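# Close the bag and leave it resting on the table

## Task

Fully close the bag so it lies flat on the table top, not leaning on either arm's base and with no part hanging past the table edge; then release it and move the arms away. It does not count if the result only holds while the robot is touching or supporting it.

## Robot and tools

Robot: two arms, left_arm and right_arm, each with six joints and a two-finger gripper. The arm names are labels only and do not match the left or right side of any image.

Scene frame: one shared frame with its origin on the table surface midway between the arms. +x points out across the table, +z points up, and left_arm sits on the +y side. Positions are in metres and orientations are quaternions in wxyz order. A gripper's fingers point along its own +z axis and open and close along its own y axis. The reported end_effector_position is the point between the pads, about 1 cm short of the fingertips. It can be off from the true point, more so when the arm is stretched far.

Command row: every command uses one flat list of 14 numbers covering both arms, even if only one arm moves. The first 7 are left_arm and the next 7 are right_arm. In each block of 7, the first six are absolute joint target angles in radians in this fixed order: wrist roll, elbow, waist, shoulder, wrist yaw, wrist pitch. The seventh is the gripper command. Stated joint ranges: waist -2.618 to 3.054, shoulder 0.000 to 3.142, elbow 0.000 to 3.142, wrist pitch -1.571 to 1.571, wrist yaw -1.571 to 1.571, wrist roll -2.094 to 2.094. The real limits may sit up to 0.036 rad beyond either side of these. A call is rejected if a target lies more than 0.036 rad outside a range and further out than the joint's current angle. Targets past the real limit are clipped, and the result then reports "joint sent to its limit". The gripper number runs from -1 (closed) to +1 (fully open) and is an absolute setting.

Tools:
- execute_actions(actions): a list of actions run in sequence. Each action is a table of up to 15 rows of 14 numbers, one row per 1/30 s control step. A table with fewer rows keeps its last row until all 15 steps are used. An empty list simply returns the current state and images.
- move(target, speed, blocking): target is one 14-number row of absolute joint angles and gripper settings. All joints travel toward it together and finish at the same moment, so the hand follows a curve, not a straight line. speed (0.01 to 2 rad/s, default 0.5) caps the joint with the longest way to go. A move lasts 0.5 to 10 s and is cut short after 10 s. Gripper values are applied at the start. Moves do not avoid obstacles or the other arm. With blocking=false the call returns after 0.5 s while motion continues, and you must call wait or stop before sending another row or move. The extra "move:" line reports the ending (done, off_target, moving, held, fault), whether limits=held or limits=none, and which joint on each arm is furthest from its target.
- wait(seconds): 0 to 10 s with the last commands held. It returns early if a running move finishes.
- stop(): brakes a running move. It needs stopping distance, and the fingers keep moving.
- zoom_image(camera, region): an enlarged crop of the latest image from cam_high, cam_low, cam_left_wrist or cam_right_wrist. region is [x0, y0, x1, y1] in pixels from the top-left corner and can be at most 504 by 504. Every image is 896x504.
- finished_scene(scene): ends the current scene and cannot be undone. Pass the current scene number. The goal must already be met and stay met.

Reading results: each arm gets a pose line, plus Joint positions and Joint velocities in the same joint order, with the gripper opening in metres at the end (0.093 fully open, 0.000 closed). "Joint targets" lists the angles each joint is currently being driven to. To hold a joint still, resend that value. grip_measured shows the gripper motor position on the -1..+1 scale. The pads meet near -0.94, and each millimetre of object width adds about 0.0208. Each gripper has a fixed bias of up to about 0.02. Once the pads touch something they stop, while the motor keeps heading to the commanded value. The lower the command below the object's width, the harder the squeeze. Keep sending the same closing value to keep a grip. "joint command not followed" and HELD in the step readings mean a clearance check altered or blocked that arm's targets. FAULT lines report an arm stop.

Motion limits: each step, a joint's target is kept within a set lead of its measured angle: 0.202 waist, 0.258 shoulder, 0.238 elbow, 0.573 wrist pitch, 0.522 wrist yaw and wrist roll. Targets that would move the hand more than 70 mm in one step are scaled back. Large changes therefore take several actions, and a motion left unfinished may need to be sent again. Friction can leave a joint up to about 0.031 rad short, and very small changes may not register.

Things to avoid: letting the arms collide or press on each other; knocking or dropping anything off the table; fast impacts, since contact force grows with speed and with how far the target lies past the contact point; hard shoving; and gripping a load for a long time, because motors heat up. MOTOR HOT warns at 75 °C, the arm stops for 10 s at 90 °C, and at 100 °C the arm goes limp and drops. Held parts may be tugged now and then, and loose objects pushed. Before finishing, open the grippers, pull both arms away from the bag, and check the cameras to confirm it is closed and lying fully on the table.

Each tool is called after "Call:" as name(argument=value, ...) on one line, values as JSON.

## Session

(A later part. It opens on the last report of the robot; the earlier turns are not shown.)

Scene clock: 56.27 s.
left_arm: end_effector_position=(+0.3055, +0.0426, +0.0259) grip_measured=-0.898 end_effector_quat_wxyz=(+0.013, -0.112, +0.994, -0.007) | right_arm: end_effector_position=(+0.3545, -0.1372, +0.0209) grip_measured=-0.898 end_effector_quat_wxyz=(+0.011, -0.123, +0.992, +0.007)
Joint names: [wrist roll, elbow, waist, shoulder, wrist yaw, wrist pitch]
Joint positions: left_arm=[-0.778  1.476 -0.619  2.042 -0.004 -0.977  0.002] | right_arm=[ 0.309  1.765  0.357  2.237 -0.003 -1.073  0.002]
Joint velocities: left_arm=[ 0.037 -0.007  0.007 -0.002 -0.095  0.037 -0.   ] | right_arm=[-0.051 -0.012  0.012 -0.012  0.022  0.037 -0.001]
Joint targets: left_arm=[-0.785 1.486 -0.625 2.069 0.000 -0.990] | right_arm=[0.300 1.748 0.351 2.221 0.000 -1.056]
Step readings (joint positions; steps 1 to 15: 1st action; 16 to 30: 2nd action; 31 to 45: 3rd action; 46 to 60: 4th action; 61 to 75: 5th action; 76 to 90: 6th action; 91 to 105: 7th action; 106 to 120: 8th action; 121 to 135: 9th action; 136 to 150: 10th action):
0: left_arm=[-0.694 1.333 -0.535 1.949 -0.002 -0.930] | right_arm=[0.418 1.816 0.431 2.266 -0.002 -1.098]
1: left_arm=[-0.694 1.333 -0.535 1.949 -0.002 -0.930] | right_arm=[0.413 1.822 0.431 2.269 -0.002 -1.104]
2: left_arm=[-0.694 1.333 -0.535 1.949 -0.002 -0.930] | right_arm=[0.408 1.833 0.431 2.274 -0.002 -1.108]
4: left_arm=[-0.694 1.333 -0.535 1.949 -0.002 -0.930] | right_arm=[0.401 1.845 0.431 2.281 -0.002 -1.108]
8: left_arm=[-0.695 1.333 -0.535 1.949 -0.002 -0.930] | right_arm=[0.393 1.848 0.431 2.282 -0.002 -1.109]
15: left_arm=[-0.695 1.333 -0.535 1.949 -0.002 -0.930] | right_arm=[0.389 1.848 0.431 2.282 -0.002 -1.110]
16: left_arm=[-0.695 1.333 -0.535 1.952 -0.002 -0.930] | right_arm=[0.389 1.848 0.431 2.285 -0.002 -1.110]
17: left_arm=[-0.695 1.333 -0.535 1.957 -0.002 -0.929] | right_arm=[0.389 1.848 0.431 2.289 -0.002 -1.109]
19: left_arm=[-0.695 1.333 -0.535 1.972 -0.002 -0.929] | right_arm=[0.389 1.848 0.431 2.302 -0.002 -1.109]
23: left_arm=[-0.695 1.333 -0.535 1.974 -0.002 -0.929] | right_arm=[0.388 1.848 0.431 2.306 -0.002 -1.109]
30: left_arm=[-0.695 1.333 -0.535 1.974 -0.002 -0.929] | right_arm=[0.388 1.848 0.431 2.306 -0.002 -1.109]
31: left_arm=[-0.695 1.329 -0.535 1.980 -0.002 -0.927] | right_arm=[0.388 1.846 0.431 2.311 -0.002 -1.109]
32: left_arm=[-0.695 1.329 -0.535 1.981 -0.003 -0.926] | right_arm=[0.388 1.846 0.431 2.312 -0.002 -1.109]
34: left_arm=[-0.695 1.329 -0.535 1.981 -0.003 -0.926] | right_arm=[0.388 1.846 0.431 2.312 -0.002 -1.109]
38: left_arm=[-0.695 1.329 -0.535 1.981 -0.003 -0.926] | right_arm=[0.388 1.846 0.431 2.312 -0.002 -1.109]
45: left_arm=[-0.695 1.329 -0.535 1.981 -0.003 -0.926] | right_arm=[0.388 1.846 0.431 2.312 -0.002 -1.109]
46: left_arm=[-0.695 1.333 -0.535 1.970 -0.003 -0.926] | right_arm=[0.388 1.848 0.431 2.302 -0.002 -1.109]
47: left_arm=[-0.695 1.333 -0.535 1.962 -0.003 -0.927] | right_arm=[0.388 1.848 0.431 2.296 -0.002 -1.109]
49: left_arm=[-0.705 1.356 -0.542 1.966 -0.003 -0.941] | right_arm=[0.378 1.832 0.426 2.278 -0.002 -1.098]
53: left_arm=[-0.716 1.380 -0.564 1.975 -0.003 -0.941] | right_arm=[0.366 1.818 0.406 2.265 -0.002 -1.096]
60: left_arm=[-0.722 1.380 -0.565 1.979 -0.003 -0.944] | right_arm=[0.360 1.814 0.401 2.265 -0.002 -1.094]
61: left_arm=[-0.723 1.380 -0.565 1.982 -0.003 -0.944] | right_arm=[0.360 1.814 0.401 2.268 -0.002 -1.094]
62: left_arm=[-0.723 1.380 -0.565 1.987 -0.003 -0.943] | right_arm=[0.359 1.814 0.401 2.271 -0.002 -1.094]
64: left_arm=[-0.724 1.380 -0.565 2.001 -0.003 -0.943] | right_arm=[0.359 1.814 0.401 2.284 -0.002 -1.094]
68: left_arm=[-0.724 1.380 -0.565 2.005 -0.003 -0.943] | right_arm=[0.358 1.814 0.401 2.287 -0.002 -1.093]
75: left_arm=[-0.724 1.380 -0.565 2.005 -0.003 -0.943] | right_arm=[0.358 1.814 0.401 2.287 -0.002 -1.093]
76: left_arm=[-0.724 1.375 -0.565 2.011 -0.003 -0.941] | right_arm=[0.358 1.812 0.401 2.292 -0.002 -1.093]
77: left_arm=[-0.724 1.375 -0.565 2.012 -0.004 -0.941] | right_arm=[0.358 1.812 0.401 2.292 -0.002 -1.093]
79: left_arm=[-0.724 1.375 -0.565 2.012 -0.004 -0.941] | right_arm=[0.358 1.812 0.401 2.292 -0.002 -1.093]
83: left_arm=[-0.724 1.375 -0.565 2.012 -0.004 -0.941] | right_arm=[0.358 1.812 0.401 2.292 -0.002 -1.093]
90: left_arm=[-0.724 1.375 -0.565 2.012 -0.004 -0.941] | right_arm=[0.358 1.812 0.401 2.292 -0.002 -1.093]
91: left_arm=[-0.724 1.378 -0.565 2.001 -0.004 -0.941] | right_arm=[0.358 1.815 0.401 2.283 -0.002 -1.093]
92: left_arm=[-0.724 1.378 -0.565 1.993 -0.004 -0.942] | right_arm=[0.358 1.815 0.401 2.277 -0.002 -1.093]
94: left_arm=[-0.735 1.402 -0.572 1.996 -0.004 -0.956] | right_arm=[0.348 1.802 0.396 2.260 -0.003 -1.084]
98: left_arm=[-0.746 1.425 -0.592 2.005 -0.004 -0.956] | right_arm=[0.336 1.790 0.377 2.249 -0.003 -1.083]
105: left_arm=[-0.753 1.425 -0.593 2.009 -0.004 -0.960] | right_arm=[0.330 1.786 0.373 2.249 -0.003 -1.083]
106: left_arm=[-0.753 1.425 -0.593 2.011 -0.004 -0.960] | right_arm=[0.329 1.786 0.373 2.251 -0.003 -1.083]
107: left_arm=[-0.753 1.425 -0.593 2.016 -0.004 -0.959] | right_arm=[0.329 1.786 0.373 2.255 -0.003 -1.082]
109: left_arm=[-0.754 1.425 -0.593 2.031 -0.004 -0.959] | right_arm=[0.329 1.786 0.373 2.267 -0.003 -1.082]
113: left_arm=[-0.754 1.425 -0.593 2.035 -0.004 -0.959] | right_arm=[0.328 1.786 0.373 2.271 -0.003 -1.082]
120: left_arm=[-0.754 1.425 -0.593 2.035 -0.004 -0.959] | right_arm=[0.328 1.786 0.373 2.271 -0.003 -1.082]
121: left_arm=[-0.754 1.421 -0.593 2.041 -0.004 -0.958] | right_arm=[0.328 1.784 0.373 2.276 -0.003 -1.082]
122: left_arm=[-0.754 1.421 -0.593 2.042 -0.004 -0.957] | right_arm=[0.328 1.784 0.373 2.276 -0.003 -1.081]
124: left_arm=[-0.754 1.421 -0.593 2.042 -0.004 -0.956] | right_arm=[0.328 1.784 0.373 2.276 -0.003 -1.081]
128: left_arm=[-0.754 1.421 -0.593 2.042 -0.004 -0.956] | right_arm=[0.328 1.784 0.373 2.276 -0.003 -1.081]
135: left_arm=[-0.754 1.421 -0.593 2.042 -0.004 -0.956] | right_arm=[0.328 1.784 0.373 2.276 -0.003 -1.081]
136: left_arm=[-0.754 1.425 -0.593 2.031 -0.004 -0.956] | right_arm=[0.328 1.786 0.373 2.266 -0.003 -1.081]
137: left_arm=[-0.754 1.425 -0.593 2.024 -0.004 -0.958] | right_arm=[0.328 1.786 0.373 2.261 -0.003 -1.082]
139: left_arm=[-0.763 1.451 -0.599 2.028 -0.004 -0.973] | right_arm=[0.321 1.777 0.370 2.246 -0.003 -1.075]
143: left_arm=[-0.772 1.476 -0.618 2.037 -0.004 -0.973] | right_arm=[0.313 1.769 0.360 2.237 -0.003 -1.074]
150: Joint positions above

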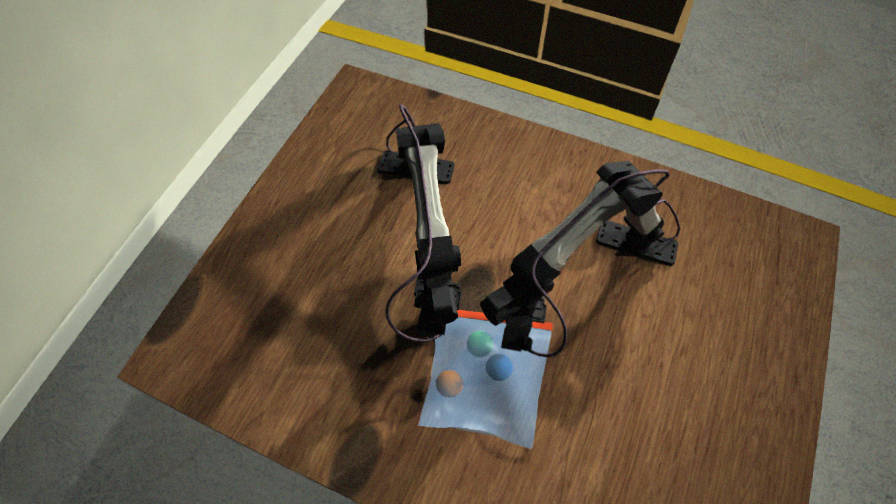

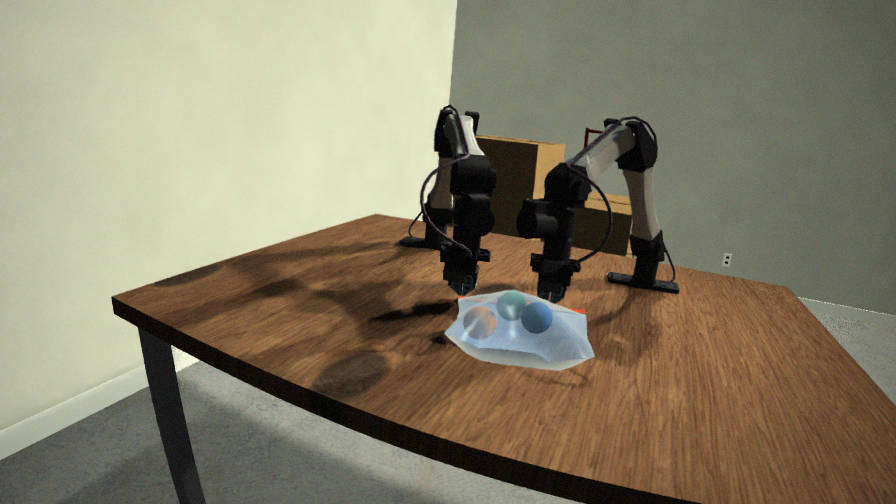

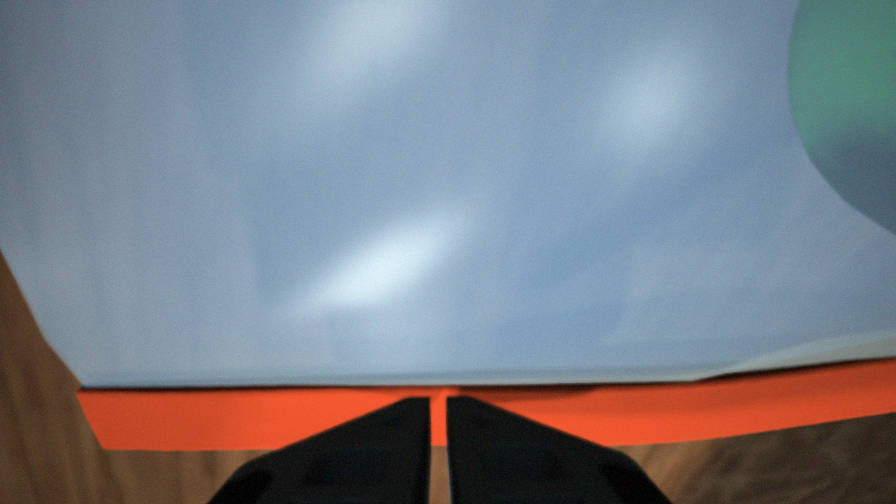

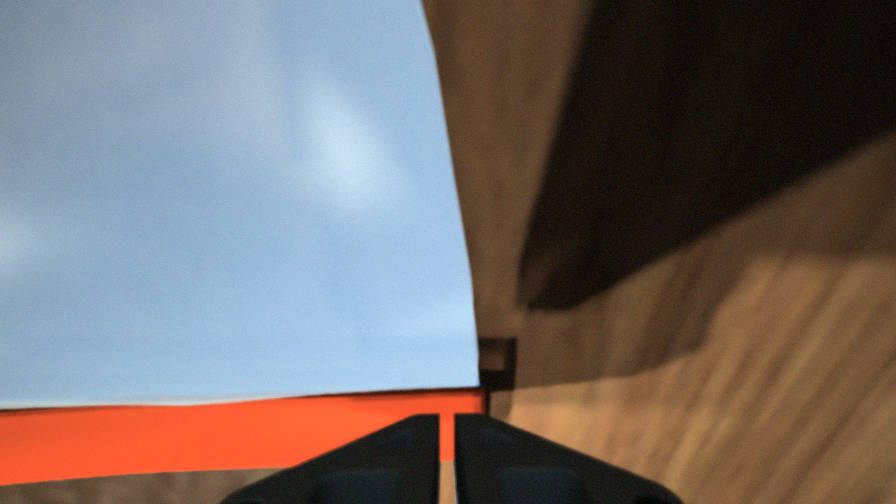

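Call:
execute_actions(actions=[[[-0.785,1.455,-0.62,2.1,0,-0.981,-0.9,0.30,1.755,0.355,2.291,0,-1.073,-0.9]],[[-0.785,1.375,-0.62,2.207,0,-0.981,-0.9,0.30,1.685,0.355,2.40,0,-1.073,-0.9]],[[-0.785,1.47,-0.62,2.04,0,-0.981,-0.9,0.30,1.77,0.355,2.2,0,-1.073,-0.9],[-0.785,1.47,-0.62,2.04,0,-0.981,-0.9,0.30,1.77,0.355,2.2,0,-1.073,-0.9],[-0.785,1.47,-0.62,2.04,0,-0.981,-0.9,0.30,1.77,0.3,2.2,0,-1.073,-0.9],[-0.81,1.537,-0.646,2.102,0,-1.009,-0.9,0.30,1.77,0.28,2.18,0,-1.073,-0.9]],[[-0.81,1.505,-0.646,2.133,0,-1.0,-0.9,0.30,1.77,0.22,2.14,0,-1.073,-0.9]],[[-0.81,1.427,-0.646,2.24,0,-1.0,-0.9,0.30,1.77,0.16,2.12,0,-1.073,-0.9]],[[-0.81,1.52,-0.646,2.072,0,-1.0,-0.9,0.30,1.77,0.1,2.12,0,-1.073,-0.9],[-0.81,1.52,-0.646,2.072,0,-1.0,-0.9,0.30,1.77,0.1,2.12,0,-1.073,-0.9],[-0.84,1.591,-0.668,2.136,0,-1.029,-0.9,0.30,1.77,0.1,2.12,0,-1.073,-0.9]],[[-0.84,1.559,-0.668,2.167,0,-1.02,-0.9,0.30,1.77,0.04,2.12,0,-1.073,-0.9]],[[-0.84,1.482,-0.668,2.275,0,-1.02,-0.9,0.30,1.77,0.04,2.12,0,-1.073,-0.9]],[[-0.84,1.574,-0.668,2.106,0,-1.02,-0.9,0.30,1.77,0.04,2.12,0,-1.073,-0.9],[-0.84,1.574,-0.668,2.106,0,-1.02,-0.9,0.30,1.77,0.04,2.12,0,-1.073,-0.9],[-0.86,1.649,-0.689,2.172,0,-1.051,-0.9,0.30,1.77,0.04,2.12,0,-1.073,-0.9]],[[-0.86,1.617,-0.689,2.203,0,-1.042,-0.9,0.30,1.77,0.04,2.12,0,-1.073,-0.9]],[[-0.86,1.542,-0.689,2.31,0,-1.042,-0.9,0.30,1.77,0.04,2.12,0,-1.073,-0.9]],[[-0.86,1.632,-0.689,2.142,0,-1.042,-0.9,0.30,1.77,0.04,2.12,0,-1.073,-0.9],[-0.86,1.632,-0.689,2.142,0,-1.042,-0.9,0.30,1.77,0.04,2.12,0,-1.073,-0.9],[-0.885,1.711,-0.709,2.21,0,-1.075,-0.9,0.30,1.77,0.04,2.12,0,-1.073,-0.9]]])

Scene clock: 75.30 s.
left_arm: end_effector_position=(+0.3175, -0.0064, +0.0272) grip_measured=-0.898 end_effector_quat_wxyz=(+0.012, -0.120, +0.993, -0.008) | right_arm: end_effector_position=(+0.4147, -0.2638, +0.0613) grip_measured=-0.898 end_effector_quat_wxyz=(+0.058, +0.035, +0.998, +0.017)
Joint names: [wrist roll, elbow, waist, shoulder, wrist yaw, wrist pitch]
Joint positions: left_arm=[-0.878  1.701 -0.703  2.182 -0.004 -1.062  0.002] | right_arm=[ 0.306  1.765  0.037  2.14  -0.001 -1.074  0.002]
Joint velocities: left_arm=[-0.022 -0.002 -0.007 -0.012 -0.081 -0.022  0.001] | right_arm=[ 0.022  0.002 -0.012 -0.022  0.022 -0.007  0.   ]
Joint targets: left_arm=[-0.885 1.711 -0.709 2.210 0.000 -1.075] | right_arm=[0.300 1.770 0.040 2.120 -0.000 -1.073]
Step readings (joint positions; steps 1 to 15: 1st action; 16 to 30: 2nd action; 31 to 45: 3rd action; 46 to 60: 4th action; 61 to 75: 5th action; 76 to 90: 6th action; 91 to 105: 7th action; 106 to 120: 8th action; 121 to 135: 9th action; 136 to 150: 10th action; 151 to 165: 11th action; 166 to 180: 12th action):
0: left_arm=[-0.779 1.476 -0.619 2.042 -0.004 -0.978] | right_arm=[0.308 1.765 0.357 2.237 -0.003 -1.073]
1: left_arm=[-0.779 1.476 -0.619 2.045 -0.004 -0.978] | right_arm=[0.308 1.765 0.357 2.239 -0.003 -1.073]
2: left_arm=[-0.779 1.476 -0.619 2.050 -0.004 -0.977] | right_arm=[0.308 1.765 0.357 2.242 -0.003 -1.073]
4: left_arm=[-0.779 1.476 -0.619 2.064 -0.004 -0.977] | right_arm=[0.308 1.765 0.357 2.255 -0.003 -1.073]
8: left_arm=[-0.779 1.476 -0.619 2.068 -0.004 -0.977] | right_arm=[0.308 1.765 0.357 2.259 -0.003 -1.072]
15: left_arm=[-0.779 1.476 -0.619 2.068 -0.004 -0.977] | right_arm=[0.308 1.765 0.357 2.259 -0.003 -1.072]
16: left_arm=[-0.779 1.472 -0.619 2.074 -0.004 -0.975] | right_arm=[0.308 1.763 0.357 2.263 -0.003 -1.072]
17: left_arm=[-0.779 1.472 -0.619 2.074 -0.004 -0.975] | right_arm=[0.308 1.763 0.357 2.264 -0.003 -1.072]
19: left_arm=[-0.779 1.472 -0.619 2.074 -0.004 -0.975] | right_arm=[0.308 1.763 0.357 2.264 -0.003 -1.072]
23: left_arm=[-0.779 1.472 -0.619 2.074 -0.004 -0.975] | right_arm=[0.308 1.763 0.357 2.264 -0.003 -1.072]
30: left_arm=[-0.779 1.472 -0.619 2.074 -0.004 -0.975] | right_arm=[0.308 1.763 0.357 2.264 -0.003 -1.072]
31: left_arm=[-0.779 1.475 -0.619 2.064 -0.004 -0.975] | right_arm=[0.308 1.765 0.357 2.253 -0.003 -1.072]
32: left_arm=[-0.780 1.475 -0.619 2.057 -0.004 -0.976] | right_arm=[0.308 1.765 0.357 2.245 -0.003 -1.074]
34: left_arm=[-0.784 1.485 -0.621 2.053 -0.004 -0.985] | right_arm=[0.307 1.765 0.345 2.226 -0.006 -1.074]
38: left_arm=[-0.796 1.525 -0.635 2.071 -0.004 -0.992] | right_arm=[0.307 1.765 0.287 2.195 -0.004 -1.074]
45: left_arm=[-0.803 1.526 -0.639 2.074 -0.004 -0.996] | right_arm=[0.307 1.765 0.273 2.191 -0.000 -1.074]
46: left_arm=[-0.803 1.526 -0.639 2.077 -0.004 -0.996] | right_arm=[0.307 1.765 0.269 2.189 -0.002 -1.074]
47: left_arm=[-0.803 1.526 -0.639 2.082 -0.004 -0.995] | right_arm=[0.307 1.765 0.263 2.186 -0.003 -1.074]
49: left_arm=[-0.804 1.526 -0.639 2.096 -0.004 -0.995] | right_arm=[0.307 1.765 0.243 2.174 -0.003 -1.074]
53: left_arm=[-0.804 1.526 -0.639 2.100 -0.004 -0.995] | right_arm=[0.307 1.765 0.218 2.155 -0.001 -1.074]
60: left_arm=[-0.804 1.526 -0.639 2.100 -0.004 -0.995] | right_arm=[0.307 1.765 0.218 2.155 -0.001 -1.074]
61: left_arm=[-0.804 1.523 -0.639 2.106 -0.004 -0.994] | right_arm=[0.307 1.765 0.213 2.155 -0.003 -1.074]
62: left_arm=[-0.804 1.523 -0.639 2.106 -0.004 -0.993] | right_arm=[0.307 1.765 0.206 2.154 -0.004 -1.074]
64: left_arm=[-0.804 1.523 -0.639 2.106 -0.004 -0.993] | right_arm=[0.307 1.765 0.184 2.149 -0.004 -1.074]
68: left_arm=[-0.804 1.523 -0.639 2.106 -0.004 -0.993] | right_arm=[0.307 1.765 0.157 2.141 -0.001 -1.074]
75: left_arm=[-0.804 1.523 -0.639 2.106 -0.004 -0.993] | right_arm=[0.307 1.765 0.157 2.140 -0.001 -1.074]
76: left_arm=[-0.804 1.526 -0.639 2.096 -0.004 -0.993] | right_arm=[0.306 1.765 0.153 2.140 -0.003 -1.074]
77: left_arm=[-0.804 1.526 -0.639 2.089 -0.004 -0.995] | right_arm=[0.306 1.765 0.146 2.140 -0.004 -1.074]
79: left_arm=[-0.815 1.554 -0.644 2.094 -0.004 -1.011] | right_arm=[0.306 1.765 0.124 2.140 -0.004 -1.074]
83: left_arm=[-0.826 1.581 -0.660 2.103 -0.004 -1.011] | right_arm=[0.306 1.765 0.097 2.140 -0.002 -1.074]
90: left_arm=[-0.833 1.581 -0.662 2.108 -0.004 -1.016] | right_arm=[0.306 1.765 0.097 2.140 -0.002 -1.074]
91: left_arm=[-0.833 1.581 -0.662 2.111 -0.004 -1.016] | right_arm=[0.306 1.765 0.093 2.140 -0.003 -1.074]
92: left_arm=[-0.833 1.581 -0.662 2.116 -0.004 -1.015] | right_arm=[0.306 1.765 0.086 2.140 -0.005 -1.074]
94: left_arm=[-0.833 1.581 -0.662 2.130 -0.004 -1.015] | right_arm=[0.306 1.765 0.064 2.140 -0.005 -1.074]
98: left_arm=[-0.834 1.581 -0.662 2.134 -0.004 -1.015] | right_arm=[0.306 1.765 0.037 2.140 -0.002 -1.074]
105: left_arm=[-0.834 1.581 -0.662 2.134 -0.004 -1.015] | right_arm=[0.306 1.765 0.037 2.140 -0.001 -1.074]
106: left_arm=[-0.834 1.578 -0.662 2.140 -0.004 -1.014] | right_arm=[0.306 1.765 0.037 2.140 -0.001 -1.074]
107: left_arm=[-0.834 1.578 -0.662 2.140 -0.004 -1.014] | right_arm=[0.306 1.765 0.037 2.140 -0.001 -1.074]
109: left_arm=[-0.834 1.578 -0.662 2.140 -0.004 -1.014] | right_arm=[0.306 1.765 0.037 2.140 -0.001 -1.074]
113: left_arm=[-0.834 1.578 -0.662 2.140 -0.004 -1.014] | right_arm=[0.306 1.765 0.037 2.140 -0.001 -1.074]
120: left_arm=[-0.834 1.578 -0.662 2.140 -0.004 -1.014] | right_arm=[0.306 1.765 0.037 2.140 -0.001 -1.074]
121: left_arm=[-0.834 1.580 -0.662 2.130 -0.004 -1.014] | right_arm=[0.306 1.765 0.037 2.140 -0.001 -1.074]
122: left_arm=[-0.834 1.580 -0.662 2.123 -0.004 -1.015] | right_arm=[0.306 1.765 0.037 2.140 -0.001 -1.074]
124: left_arm=[-0.841 1.610 -0.666 2.129 -0.004 -1.032] | right_arm=[0.306 1.765 0.037 2.140 -0.001 -1.074]
128: left_arm=[-0.849 1.639 -0.680 2.138 -0.004 -1.032] | right_arm=[0.306 1.765 0.037 2.140 -0.001 -1.074]
135: left_arm=[-0.853 1.639 -0.682 2.144 -0.004 -1.038] | right_arm=[0.306 1.765 0.037 2.140 -0.001 -1.074]
136: left_arm=[-0.853 1.639 -0.682 2.147 -0.004 -1.038] | right_arm=[0.306 1.765 0.037 2.140 -0.001 -1.074]
137: left_arm=[-0.854 1.639 -0.682 2.151 -0.004 -1.037] | right_arm=[0.306 1.765 0.037 2.140 -0.001 -1.074]
139: left_arm=[-0.854 1.639 -0.682 2.165 -0.004 -1.037] | right_arm=[0.306 1.765 0.037 2.140 -0.001 -1.074]
143: left_arm=[-0.854 1.639 -0.682 2.170 -0.004 -1.037] | right_arm=[0.306 1.765 0.037 2.140 -0.001 -1.074]
150: left_arm=[-0.854 1.639 -0.682 2.170 -0.004 -1.037] | right_arm=[0.306 1.765 0.037 2.140 -0.001 -1.074]
151: left_arm=[-0.854 1.636 -0.682 2.175 -0.004 -1.036] | right_arm=[0.306 1.765 0.037 2.140 -0.001 -1.074]
152: left_arm=[-0.854 1.636 -0.682 2.176 -0.004 -1.036] | right_arm=[0.306 1.765 0.037 2.140 -0.001 -1.074]
154: left_arm=[-0.854 1.636 -0.682 2.176 -0.004 -1.036] | right_arm=[0.306 1.765 0.037 2.140 -0.001 -1.074]
158: left_arm=[-0.854 1.636 -0.682 2.176 -0.004 -1.036] | right_arm=[0.306 1.765 0.037 2.140 -0.001 -1.074]
165: left_arm=[-0.854 1.636 -0.682 2.176 -0.004 -1.036] | right_arm=[0.306 1.765 0.037 2.140 -0.001 -1.074]
166: left_arm=[-0.854 1.638 -0.682 2.165 -0.004 -1.036] | right_arm=[0.306 1.765 0.037 2.140 -0.001 -1.074]
167: left_arm=[-0.854 1.638 -0.682 2.159 -0.004 -1.037] | right_arm=[0.306 1.765 0.037 2.140 -0.001 -1.074]
169: left_arm=[-0.863 1.671 -0.687 2.166 -0.004 -1.056] | right_arm=[0.306 1.765 0.037 2.140 -0.001 -1.074]
173: left_arm=[-0.872 1.701 -0.700 2.176 -0.004 -1.056] | right_arm=[0.306 1.765 0.037 2.140 -0.001 -1.074]
180: Joint positions above

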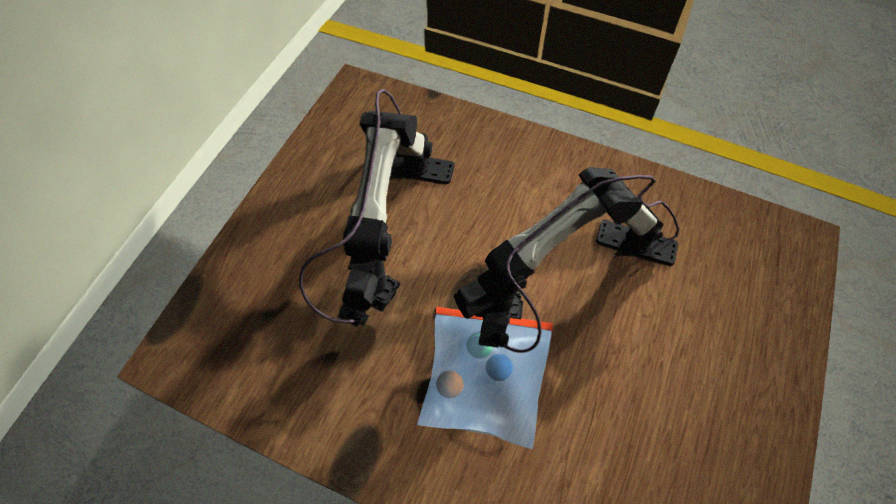

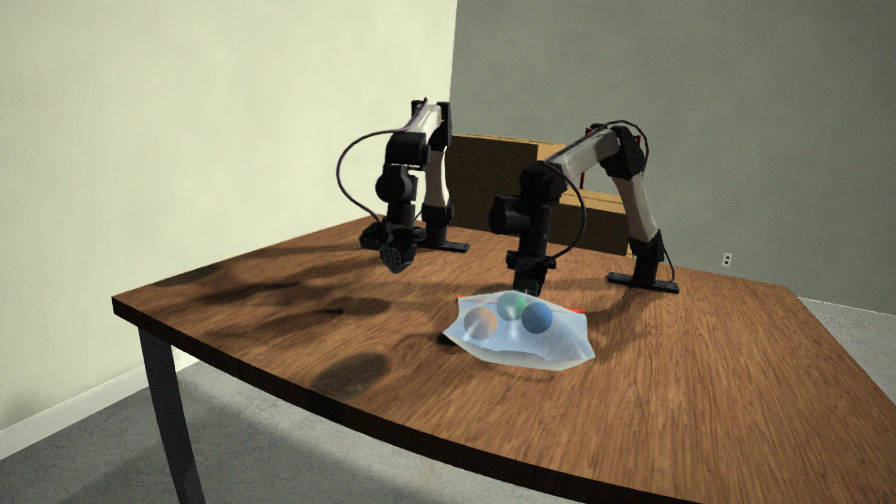

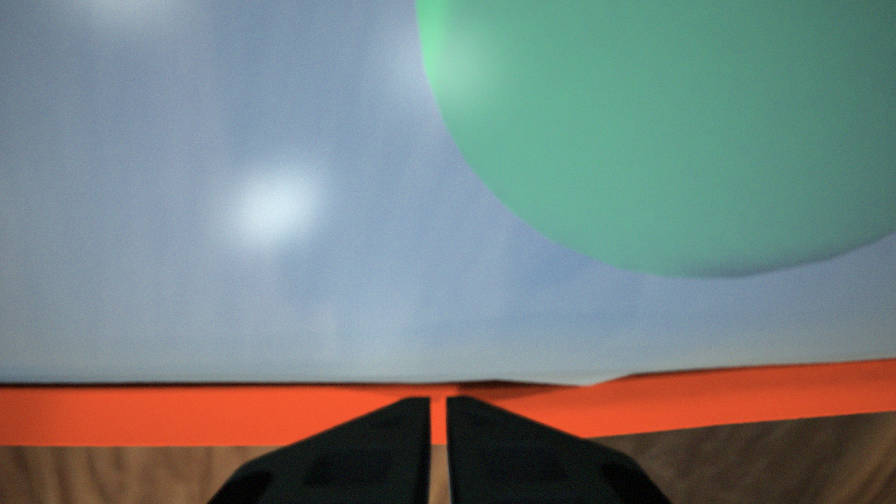

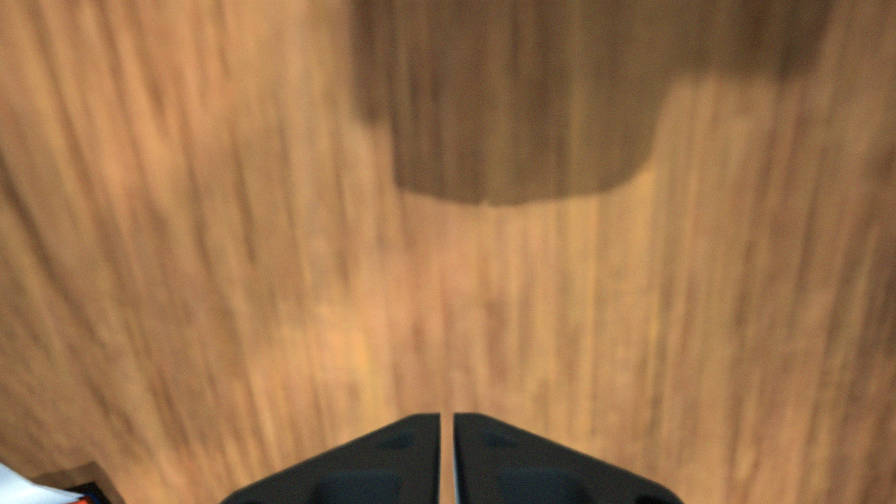

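Call:
execute_actions(actions=[[[-0.885,1.68,-0.703,2.241,0,-1.066,-0.9,0.30,1.77,0,2.12,0,-1.073,-0.9]],[[-0.885,1.606,-0.703,2.35,0,-1.066,-0.9,0.30,1.77,-0.05,2.12,0,-1.073,-0.9]],[[-0.885,1.695,-0.703,2.18,0,-1.066,-0.9,0.30,1.77,-0.05,2.12,0,-1.073,-0.9],[-0.885,1.695,-0.703,2.18,0,-1.066,-0.9,0.30,1.77,-0.05,2.12,0,-1.073,-0.9],[-0.92,1.781,-0.726,2.252,0,-1.105,-0.9,0.30,1.77,-0.05,2.12,0,-1.073,-0.9]],[[-0.92,1.75,-0.726,2.282,0,-1.096,-0.9,0.30,1.77,-0.05,2.12,0,-1.073,-0.9]],[[-0.92,1.68,-0.726,2.39,0,-1.096,-0.9,0.30,1.77,-0.05,2.12,0,-1.073,-0.9]],[[-0.92,1.765,-0.726,2.221,0,-1.096,-0.9,0.30,1.77,-0.05,2.12,0,-1.073,-0.9],[-0.92,1.765,-0.726,2.221,0,-1.096,-0.9,0.30,1.77,-0.05,2.12,0,-1.073,-0.9],[-0.94,1.855,-0.744,2.296,0,-1.135,-0.9,0.30,1.77,-0.05,2.12,0,-1.073,-0.9]],[[-0.94,1.824,-0.744,2.326,0,-1.126,-0.9,0.30,1.77,-0.05,2.12,0,-1.073,-0.9]],[[-0.94,1.756,-0.744,2.435,0,-1.126,-0.9,0.30,1.77,-0.05,2.12,0,-1.073,-0.9]],[[-0.94,1.839,-0.744,2.265,0,-1.126,-0.9,0.30,1.77,-0.05,2.12,0,-1.073,-0.9],[-0.94,1.839,-0.744,2.265,0,-1.126,-0.9,0.30,1.77,-0.05,2.12,0,-1.073,-0.9],[-0.96,1.935,-0.762,2.344,0,-1.167,-0.9,0.30,1.77,-0.05,2.12,0,-1.073,-0.9]],[[-0.96,1.904,-0.762,2.374,0,-1.158,-0.9,0.30,1.77,-0.05,2.12,0,-1.073,-0.9]],[[-0.96,1.838,-0.762,2.483,0,-1.158,-0.9,0.30,1.77,-0.05,2.12,0,-1.073,-0.9]],[[-0.96,1.919,-0.762,2.313,0,-1.158,-0.9,0.30,1.77,-0.05,2.12,0,-1.073,-0.9],[-0.96,1.919,-0.762,2.313,0,-1.158,-0.9,0.30,1.77,-0.05,2.12,0,-1.073,-0.9],[-0.977,2.023,-0.779,2.396,0,-1.203,-0.9,0.30,1.77,-0.05,2.12,0,-1.073,-0.9]]])

Scene clock: 90.80 s.
left_arm: end_effector_position=(+0.3316, -0.0572, +0.0268) grip_measured=-0.898 end_effector_quat_wxyz=(+0.011, -0.131, +0.991, -0.009) | right_arm: end_effector_position=(+0.4221, -0.3022, +0.0613) grip_measured=-0.898 end_effector_quat_wxyz=(+0.059, +0.079, +0.995, +0.015)
Joint names: [wrist roll, elbow, waist, shoulder, wrist yaw, wrist pitch]
Joint positions: left_arm=[-0.97   2.012 -0.772  2.367 -0.004 -1.189  0.002] | right_arm=[ 0.306  1.765 -0.052  2.14  -0.002 -1.074  0.002]
Joint velocities: left_arm=[ 0.022  0.007  0.017 -0.002 -0.037  0.066  0.   ] | right_arm=[-0.066 -0.002  0.012  0.002 -0.022 -0.095  0.   ]
Joint targets: left_arm=[-0.977 2.023 -0.779 2.396 -0.000 -1.203] | right_arm=[0.300 1.770 -0.050 2.120 0.000 -1.073]
Step readings (joint positions; steps 1 to 15: 1st action; 16 to 30: 2nd action; 31 to 45: 3rd action; 46 to 60: 4th action; 61 to 75: 5th action; 76 to 90: 6th action; 91 to 105: 7th action; 106 to 120: 8th action; 121 to 135: 9th action; 136 to 150: 10th action; 151 to 165: 11th action; 166 to 180: 12th action):
0: left_arm=[-0.879 1.701 -0.703 2.182 -0.004 -1.063] | right_arm=[0.306 1.765 0.037 2.140 -0.001 -1.074]
1: left_arm=[-0.879 1.701 -0.703 2.185 -0.004 -1.063] | right_arm=[0.306 1.765 0.035 2.140 -0.002 -1.074]
2: left_arm=[-0.879 1.701 -0.703 2.189 -0.004 -1.062] | right_arm=[0.306 1.765 0.031 2.140 -0.002 -1.074]
4: left_arm=[-0.879 1.701 -0.703 2.203 -0.004 -1.062] | right_arm=[0.306 1.765 0.018 2.140 -0.002 -1.074]
8: left_arm=[-0.880 1.701 -0.703 2.207 -0.004 -1.062] | right_arm=[0.306 1.765 0.003 2.140 -0.002 -1.074]
15: left_arm=[-0.880 1.701 -0.703 2.207 -0.004 -1.062] | right_arm=[0.306 1.765 0.003 2.140 -0.002 -1.074]
16: left_arm=[-0.880 1.699 -0.703 2.213 -0.004 -1.061] | right_arm=[0.306 1.765 -0.001 2.140 -0.004 -1.074]
17: left_arm=[-0.880 1.699 -0.703 2.213 -0.004 -1.061] | right_arm=[0.306 1.765 -0.008 2.140 -0.005 -1.074]
19: left_arm=[-0.880 1.699 -0.703 2.213 -0.004 -1.061] | right_arm=[0.306 1.765 -0.028 2.140 -0.005 -1.074]
23: left_arm=[-0.880 1.699 -0.703 2.213 -0.004 -1.061] | right_arm=[0.306 1.765 -0.052 2.140 -0.003 -1.074]
30: left_arm=[-0.880 1.699 -0.703 2.213 -0.004 -1.061] | right_arm=[0.306 1.765 -0.052 2.140 -0.002 -1.074]
31: left_arm=[-0.880 1.700 -0.703 2.203 -0.004 -1.061] | right_arm=[0.306 1.765 -0.052 2.140 -0.002 -1.074]
32: left_arm=[-0.880 1.700 -0.703 2.197 -0.004 -1.062] | right_arm=[0.306 1.765 -0.052 2.140 -0.002 -1.074]
34: left_arm=[-0.891 1.737 -0.706 2.206 -0.004 -1.083] | right_arm=[0.306 1.765 -0.052 2.140 -0.002 -1.074]
38: left_arm=[-0.905 1.771 -0.717 2.217 -0.004 -1.083] | right_arm=[0.306 1.765 -0.052 2.140 -0.002 -1.074]
45: left_arm=[-0.912 1.771 -0.719 2.224 -0.004 -1.091] | right_arm=[0.306 1.765 -0.052 2.140 -0.002 -1.074]
46: left_arm=[-0.913 1.771 -0.719 2.227 -0.004 -1.091] | right_arm=[0.306 1.765 -0.052 2.140 -0.002 -1.074]
47: left_arm=[-0.913 1.771 -0.719 2.231 -0.004 -1.091] | right_arm=[0.306 1.765 -0.052 2.140 -0.002 -1.074]
49: left_arm=[-0.913 1.771 -0.719 2.244 -0.004 -1.091] | right_arm=[0.306 1.765 -0.052 2.140 -0.002 -1.074]
53: left_arm=[-0.914 1.771 -0.719 2.249 -0.004 -1.091] | right_arm=[0.306 1.765 -0.052 2.140 -0.002 -1.074]
60: left_arm=[-0.914 1.771 -0.719 2.249 -0.004 -1.091] | right_arm=[0.306 1.765 -0.052 2.140 -0.002 -1.074]
61: left_arm=[-0.914 1.769 -0.719 2.254 -0.004 -1.091] | right_arm=[0.306 1.765 -0.052 2.140 -0.002 -1.074]
62: left_arm=[-0.914 1.769 -0.719 2.255 -0.004 -1.091] | right_arm=[0.306 1.765 -0.052 2.140 -0.002 -1.074]
64: left_arm=[-0.914 1.769 -0.719 2.255 -0.004 -1.091] | right_arm=[0.306 1.765 -0.052 2.140 -0.002 -1.074]
68: left_arm=[-0.914 1.769 -0.719 2.255 -0.004 -1.091] | right_arm=[0.306 1.765 -0.052 2.140 -0.002 -1.074]
75: left_arm=[-0.914 1.769 -0.719 2.255 -0.004 -1.091] | right_arm=[0.306 1.765 -0.052 2.140 -0.002 -1.074]
76: left_arm=[-0.914 1.771 -0.719 2.245 -0.004 -1.091] | right_arm=[0.306 1.765 -0.052 2.140 -0.002 -1.074]
77: left_arm=[-0.914 1.771 -0.719 2.238 -0.004 -1.092] | right_arm=[0.306 1.765 -0.052 2.140 -0.002 -1.074]
79: left_arm=[-0.921 1.810 -0.722 2.248 -0.004 -1.113] | right_arm=[0.306 1.765 -0.052 2.140 -0.002 -1.074]
83: left_arm=[-0.929 1.845 -0.735 2.260 -0.004 -1.113] | right_arm=[0.306 1.765 -0.052 2.140 -0.002 -1.074]
90: left_arm=[-0.933 1.845 -0.738 2.268 -0.004 -1.121] | right_arm=[0.306 1.765 -0.052 2.140 -0.002 -1.074]
91: left_arm=[-0.933 1.845 -0.738 2.270 -0.004 -1.122] | right_arm=[0.306 1.765 -0.052 2.140 -0.002 -1.074]
92: left_arm=[-0.933 1.845 -0.738 2.274 -0.004 -1.121] | right_arm=[0.306 1.765 -0.052 2.140 -0.002 -1.074]
94: left_arm=[-0.934 1.845 -0.738 2.287 -0.004 -1.121] | right_arm=[0.306 1.765 -0.052 2.140 -0.002 -1.074]
98: left_arm=[-0.934 1.845 -0.738 2.292 -0.004 -1.121] | right_arm=[0.306 1.765 -0.052 2.140 -0.002 -1.074]
105: left_arm=[-0.934 1.845 -0.738 2.292 -0.004 -1.121] | right_arm=[0.306 1.765 -0.052 2.140 -0.002 -1.074]
106: left_arm=[-0.934 1.843 -0.738 2.297 -0.004 -1.121] | right_arm=[0.306 1.765 -0.052 2.140 -0.002 -1.074]
107: left_arm=[-0.934 1.843 -0.738 2.298 -0.004 -1.121] | right_arm=[0.306 1.765 -0.052 2.140 -0.002 -1.074]
109: left_arm=[-0.934 1.843 -0.738 2.298 -0.004 -1.121] | right_arm=[0.306 1.765 -0.052 2.140 -0.002 -1.074]
113: left_arm=[-0.934 1.843 -0.738 2.298 -0.004 -1.121] | right_arm=[0.306 1.765 -0.052 2.140 -0.002 -1.074]
120: left_arm=[-0.934 1.843 -0.738 2.298 -0.004 -1.121] | right_arm=[0.306 1.765 -0.052 2.140 -0.002 -1.074]
121: left_arm=[-0.934 1.845 -0.738 2.288 -0.004 -1.121] | right_arm=[0.306 1.765 -0.052 2.140 -0.002 -1.074]
122: left_arm=[-0.934 1.845 -0.738 2.282 -0.004 -1.122] | right_arm=[0.306 1.765 -0.052 2.140 -0.002 -1.074]
124: left_arm=[-0.941 1.888 -0.741 2.294 -0.004 -1.144] | right_arm=[0.306 1.765 -0.052 2.140 -0.002 -1.074]
128: left_arm=[-0.949 1.924 -0.753 2.308 -0.004 -1.144] | right_arm=[0.306 1.765 -0.052 2.140 -0.002 -1.074]
135: left_arm=[-0.953 1.924 -0.755 2.316 -0.004 -1.153] | right_arm=[0.306 1.765 -0.052 2.140 -0.002 -1.074]
136: left_arm=[-0.954 1.924 -0.755 2.318 -0.004 -1.153] | right_arm=[0.306 1.765 -0.052 2.140 -0.002 -1.074]
137: left_arm=[-0.954 1.924 -0.755 2.322 -0.004 -1.153] | right_arm=[0.306 1.765 -0.052 2.140 -0.002 -1.074]
139: left_arm=[-0.954 1.924 -0.755 2.334 -0.004 -1.153] | right_arm=[0.306 1.765 -0.052 2.140 -0.002 -1.074]
143: left_arm=[-0.954 1.924 -0.755 2.338 -0.004 -1.153] | right_arm=[0.306 1.765 -0.052 2.140 -0.002 -1.074]
150: left_arm=[-0.954 1.924 -0.755 2.338 -0.004 -1.153] | right_arm=[0.306 1.765 -0.052 2.140 -0.002 -1.074]
151: left_arm=[-0.954 1.923 -0.755 2.343 -0.004 -1.153] | right_arm=[0.306 1.765 -0.052 2.140 -0.002 -1.074]
152: left_arm=[-0.954 1.923 -0.755 2.344 -0.004 -1.152] | right_arm=[0.306 1.765 -0.052 2.140 -0.002 -1.074]
154: left_arm=[-0.954 1.923 -0.755 2.344 -0.004 -1.152] | right_arm=[0.306 1.765 -0.052 2.140 -0.002 -1.074]
158: left_arm=[-0.954 1.923 -0.755 2.344 -0.004 -1.152] | right_arm=[0.306 1.765 -0.052 2.140 -0.002 -1.074]
165: left_arm=[-0.954 1.923 -0.755 2.344 -0.004 -1.152] | right_arm=[0.306 1.765 -0.052 2.140 -0.002 -1.074]
166: left_arm=[-0.954 1.925 -0.755 2.334 -0.004 -1.152] | right_arm=[0.306 1.765 -0.052 2.140 -0.002 -1.074]
167: left_arm=[-0.954 1.925 -0.755 2.328 -0.004 -1.154] | right_arm=[0.306 1.765 -0.052 2.140 -0.002 -1.074]
169: left_arm=[-0.960 1.973 -0.758 2.344 -0.004 -1.178] | right_arm=[0.306 1.765 -0.052 2.140 -0.002 -1.074]
173: left_arm=[-0.967 2.012 -0.769 2.360 -0.004 -1.178] | right_arm=[0.306 1.765 -0.052 2.140 -0.002 -1.074]
180: Joint positions above

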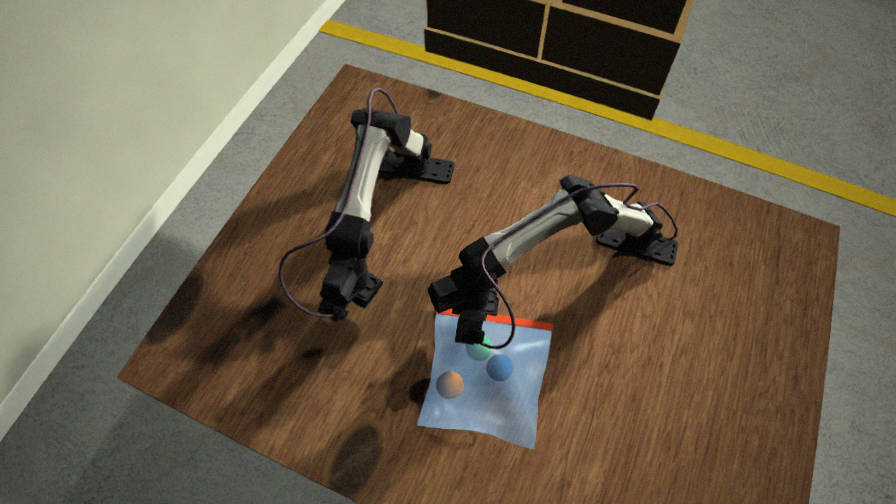

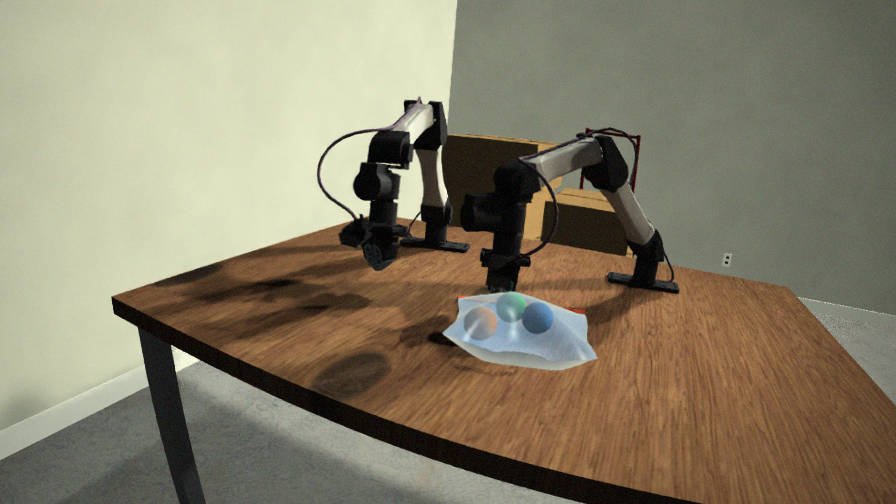

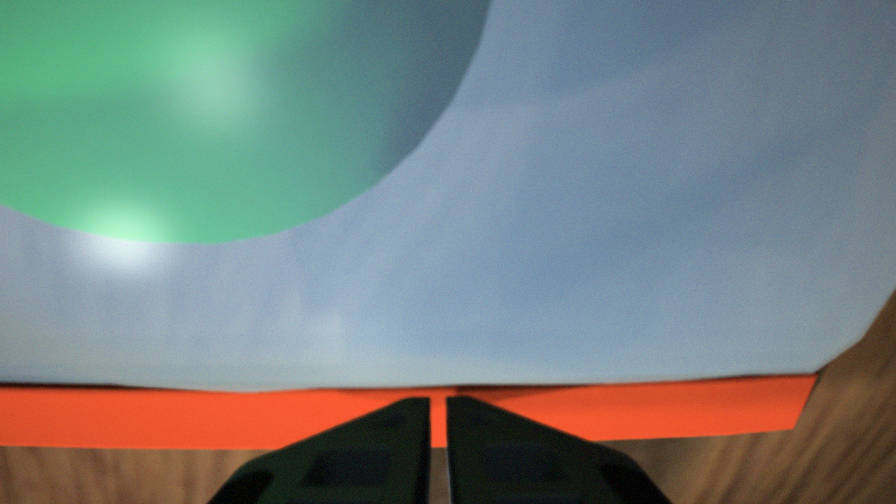

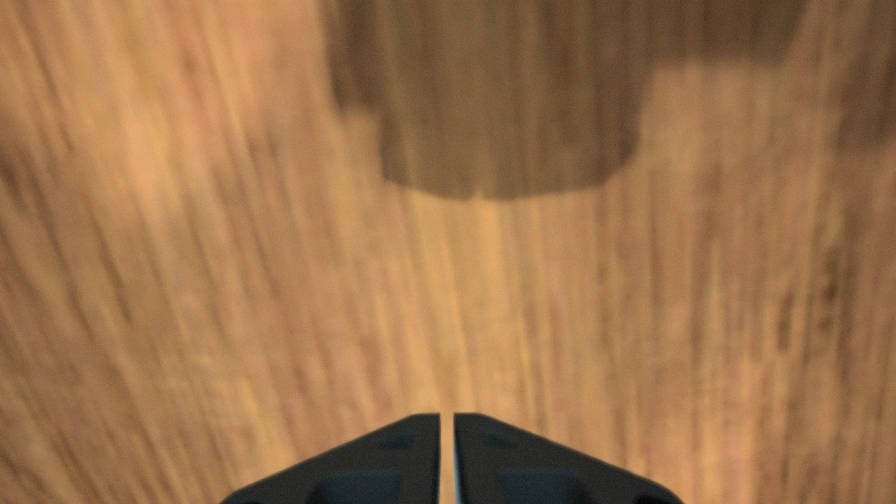

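Call:
execute_actions(actions=[[[-0.977,1.992,-0.775,2.424,0,-1.194,-0.9,0.30,1.77,-0.05,2.12,0,-1.073,-0.9]],[[-0.977,1.928,-0.775,2.535,0,-1.194,-0.9,0.30,1.77,-0.05,2.12,0,-1.073,-0.9]],[[-0.977,2.007,-0.775,2.35,0,-1.194,-0.9,0.30,1.77,-0.05,2.12,0,-1.073,-0.9]]])

Call:
move(target=[-0.5,1.2,-0.2,1.5,0,-1.2,-0.9,0.40,1.881,0.45,2.31,0,-1.131,-0.9], speed=0.6)

Scene clock: 97.10 s.
left_arm: end_effector_position=(+0.3322, -0.0577, +0.0341) grip_measured=-0.898 end_effector_quat_wxyz=(+0.015, -0.132, +0.991, -0.014) | right_arm: end_effector_position=(+0.4221, -0.3022, +0.0613) grip_measured=-0.898 end_effector_quat_wxyz=(+0.059, +0.079, +0.995, +0.015)
Joint names: [wrist roll, elbow, waist, shoulder, wrist yaw, wrist pitch]
Joint positions: left_arm=[-0.972  2.013 -0.772  2.351 -0.004 -1.192  0.002] | right_arm=[ 0.306  1.765 -0.052  2.14  -0.002 -1.074  0.002]
Joint velocities: left_arm=[-0.022  0.007  0.002  0.002  0.066 -0.022 -0.001] | right_arm=[-0.037  0.002 -0.007 -0.007 -0.007 -0.11   0.   ]
Joint targets: left_arm=[-0.977 2.007 -0.775 2.350 0.000 -1.194] | right_arm=[0.300 1.770 -0.050 2.120 0.000 -1.073]
Step readings (joint positions; steps 1 to 15: 1st action; 16 to 30: 2nd action; 31 to 45: 3rd action):
0: left_arm=[-0.971 2.012 -0.772 2.367 -0.004 -1.191] | right_arm=[0.306 1.765 -0.052 2.140 -0.002 -1.074]
1: left_arm=[-0.971 2.012 -0.772 2.370 -0.004 -1.191] | right_arm=[0.306 1.765 -0.052 2.140 -0.002 -1.074]
2: left_arm=[-0.971 2.012 -0.772 2.373 -0.004 -1.190] | right_arm=[0.306 1.765 -0.052 2.140 -0.002 -1.074]
4: left_arm=[-0.972 2.012 -0.772 2.384 -0.004 -1.190] | right_arm=[0.306 1.765 -0.052 2.140 -0.002 -1.074]
8: left_arm=[-0.972 2.012 -0.772 2.387 -0.004 -1.190] | right_arm=[0.306 1.765 -0.052 2.140 -0.002 -1.074]
15: left_arm=[-0.972 2.012 -0.772 2.387 -0.004 -1.190] | right_arm=[0.306 1.765 -0.052 2.140 -0.002 -1.074]
16: left_arm=[-0.972 2.011 -0.772 2.392 -0.004 -1.190] | right_arm=[0.306 1.765 -0.052 2.140 -0.002 -1.074]
17: left_arm=[-0.972 2.011 -0.772 2.393 -0.004 -1.190] | right_arm=[0.306 1.765 -0.052 2.140 -0.002 -1.074]
19: left_arm=[-0.972 2.011 -0.772 2.393 -0.004 -1.190] | right_arm=[0.306 1.765 -0.052 2.140 -0.002 -1.074]
23: left_arm=[-0.972 2.011 -0.772 2.393 -0.004 -1.190] | right_arm=[0.306 1.765 -0.052 2.140 -0.002 -1.074]
30: left_arm=[-0.972 2.011 -0.772 2.393 -0.004 -1.190] | right_arm=[0.306 1.765 -0.052 2.140 -0.002 -1.074]
31: left_arm=[-0.972 2.013 -0.772 2.382 -0.004 -1.190] | right_arm=[0.306 1.765 -0.052 2.140 -0.002 -1.074]
32: left_arm=[-0.972 2.013 -0.772 2.376 -0.004 -1.192] | right_arm=[0.306 1.765 -0.052 2.140 -0.002 -1.074]
34: left_arm=[-0.972 2.013 -0.772 2.362 -0.004 -1.192] | right_arm=[0.306 1.765 -0.052 2.140 -0.002 -1.074]
38: left_arm=[-0.972 2.013 -0.772 2.351 -0.004 -1.192] | right_arm=[0.306 1.765 -0.052 2.140 -0.002 -1.074]
45: Joint positions above

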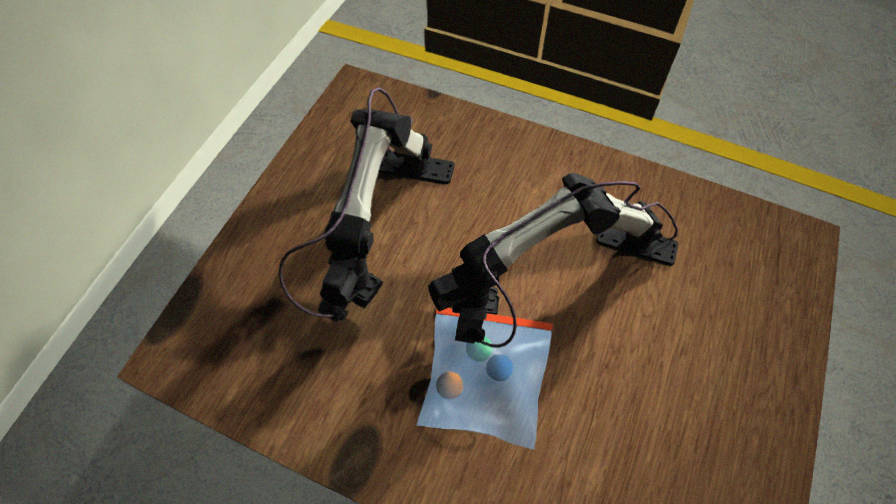

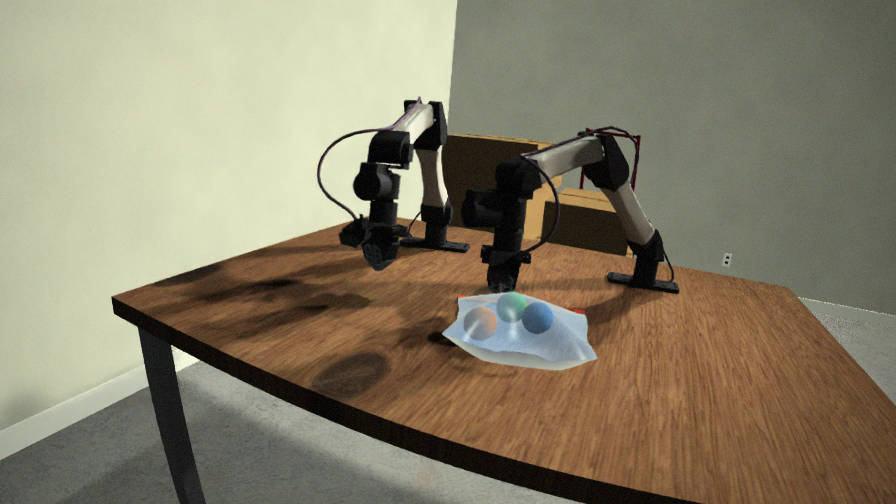

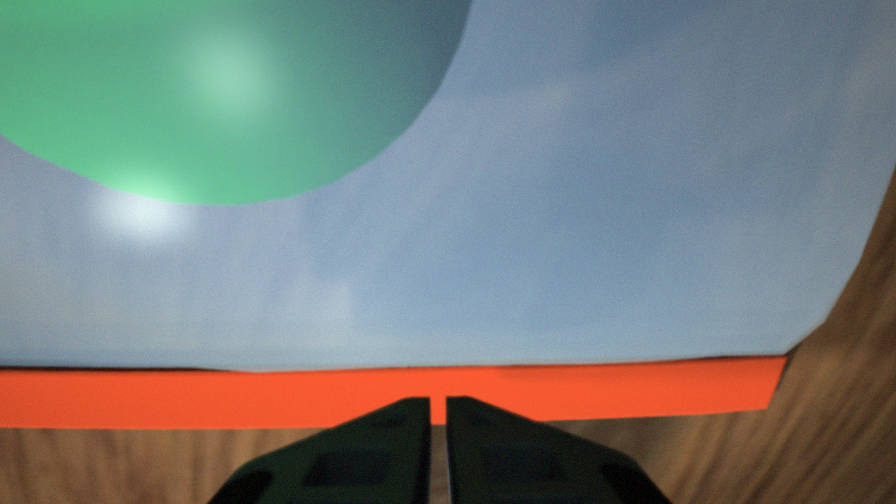

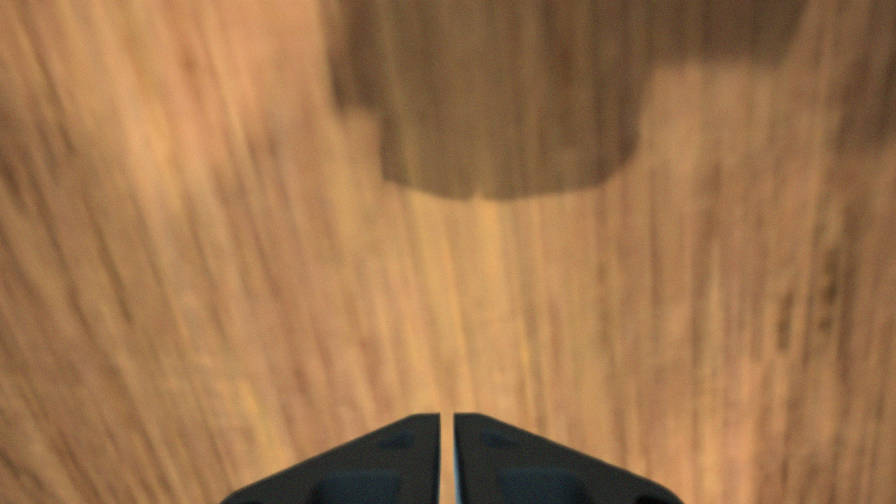

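Scene clock: 99.27 s.
left_arm: end_effector_position=(+0.2514, +0.2063, +0.1238) grip_measured=-0.898 end_effector_quat_wxyz=(+0.041, -0.181, +0.983, -0.012) | right_arm: end_effector_position=(+0.3417, -0.0951, +0.0240) grip_measured=-0.898 end_effector_quat_wxyz=(+0.012, -0.129, +0.992, +0.008)
Joint names: [wrist roll, elbow, waist, shoulder, wrist yaw, wrist pitch]
Joint positions: left_arm=[-0.506  1.225 -0.207  1.511 -0.004 -1.199  0.002] | right_arm=[ 0.392  1.863  0.453  2.287 -0.002 -1.117  0.002]
Joint velocities: left_arm=[ 0.125 -0.012 -0.002 -0.012  0.007 -0.007  0.002] | right_arm=[ 0.022 -0.012  0.007  0.002 -0.037 -0.095 -0.001]
Joint targets: left_arm=[-0.500 1.200 -0.200 1.500 -0.000 -1.200] | right_arm=[0.400 1.881 0.450 2.310 -0.000 -1.131]
move: off_target (left_arm, right_arm); limits=none; left_arm: farthest joint: the elbow, 0.025 radians from its target (0.813 radians at the start); right_arm: farthest joint: the shoulder, 0.023 radians from its target (0.170 radians at the start)

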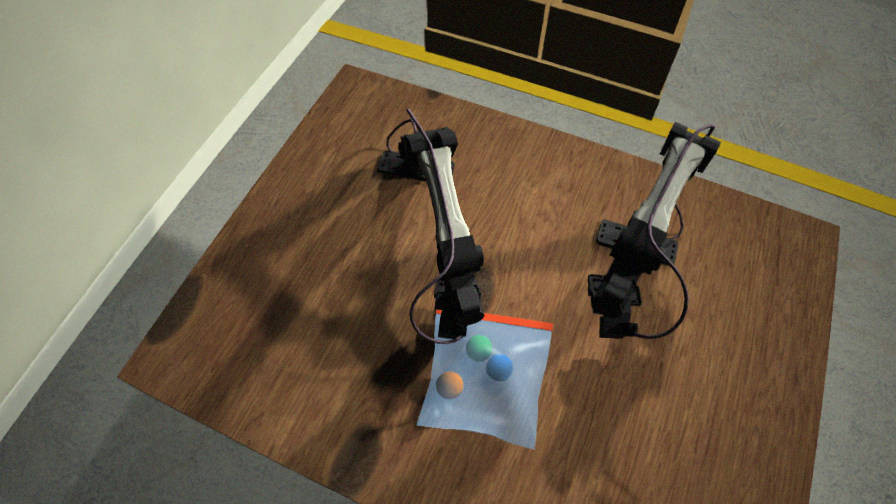

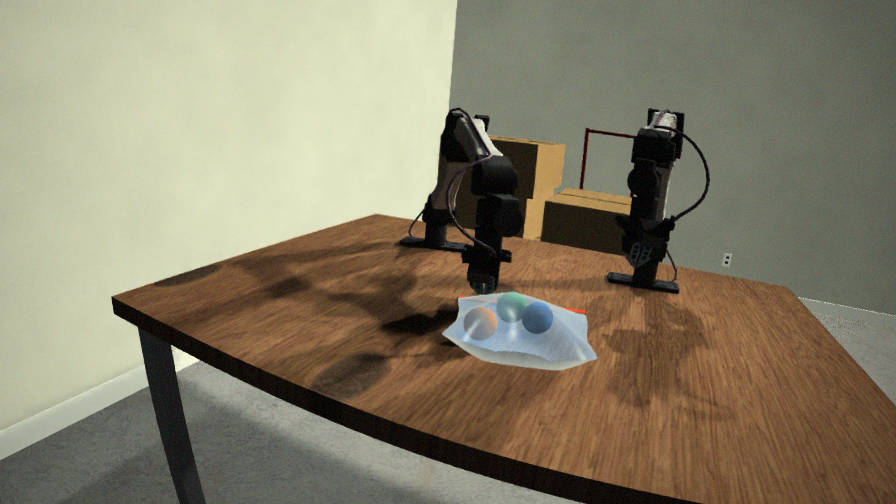

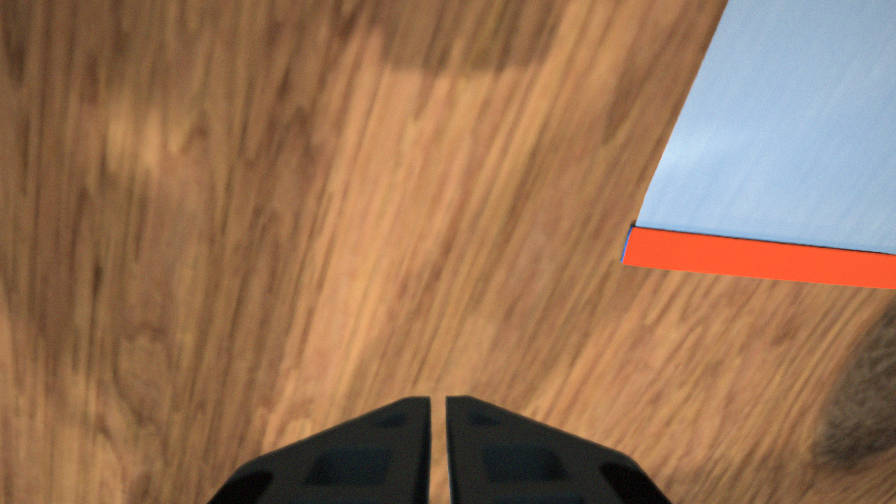

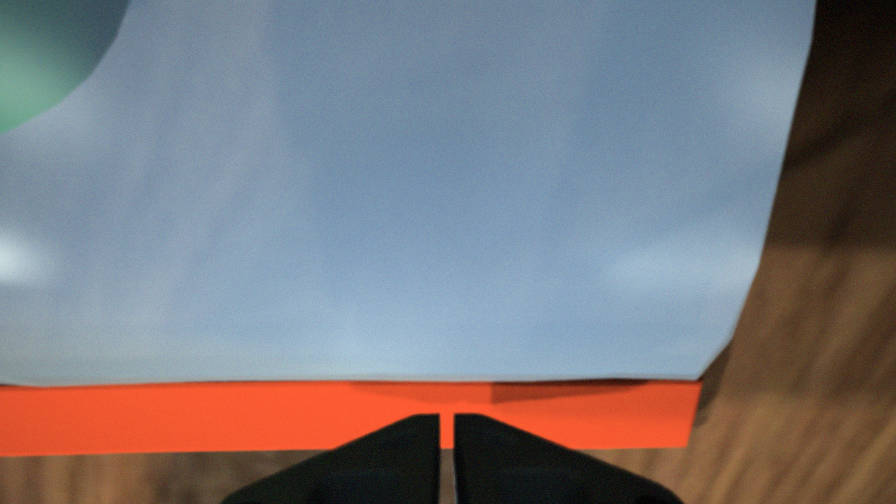

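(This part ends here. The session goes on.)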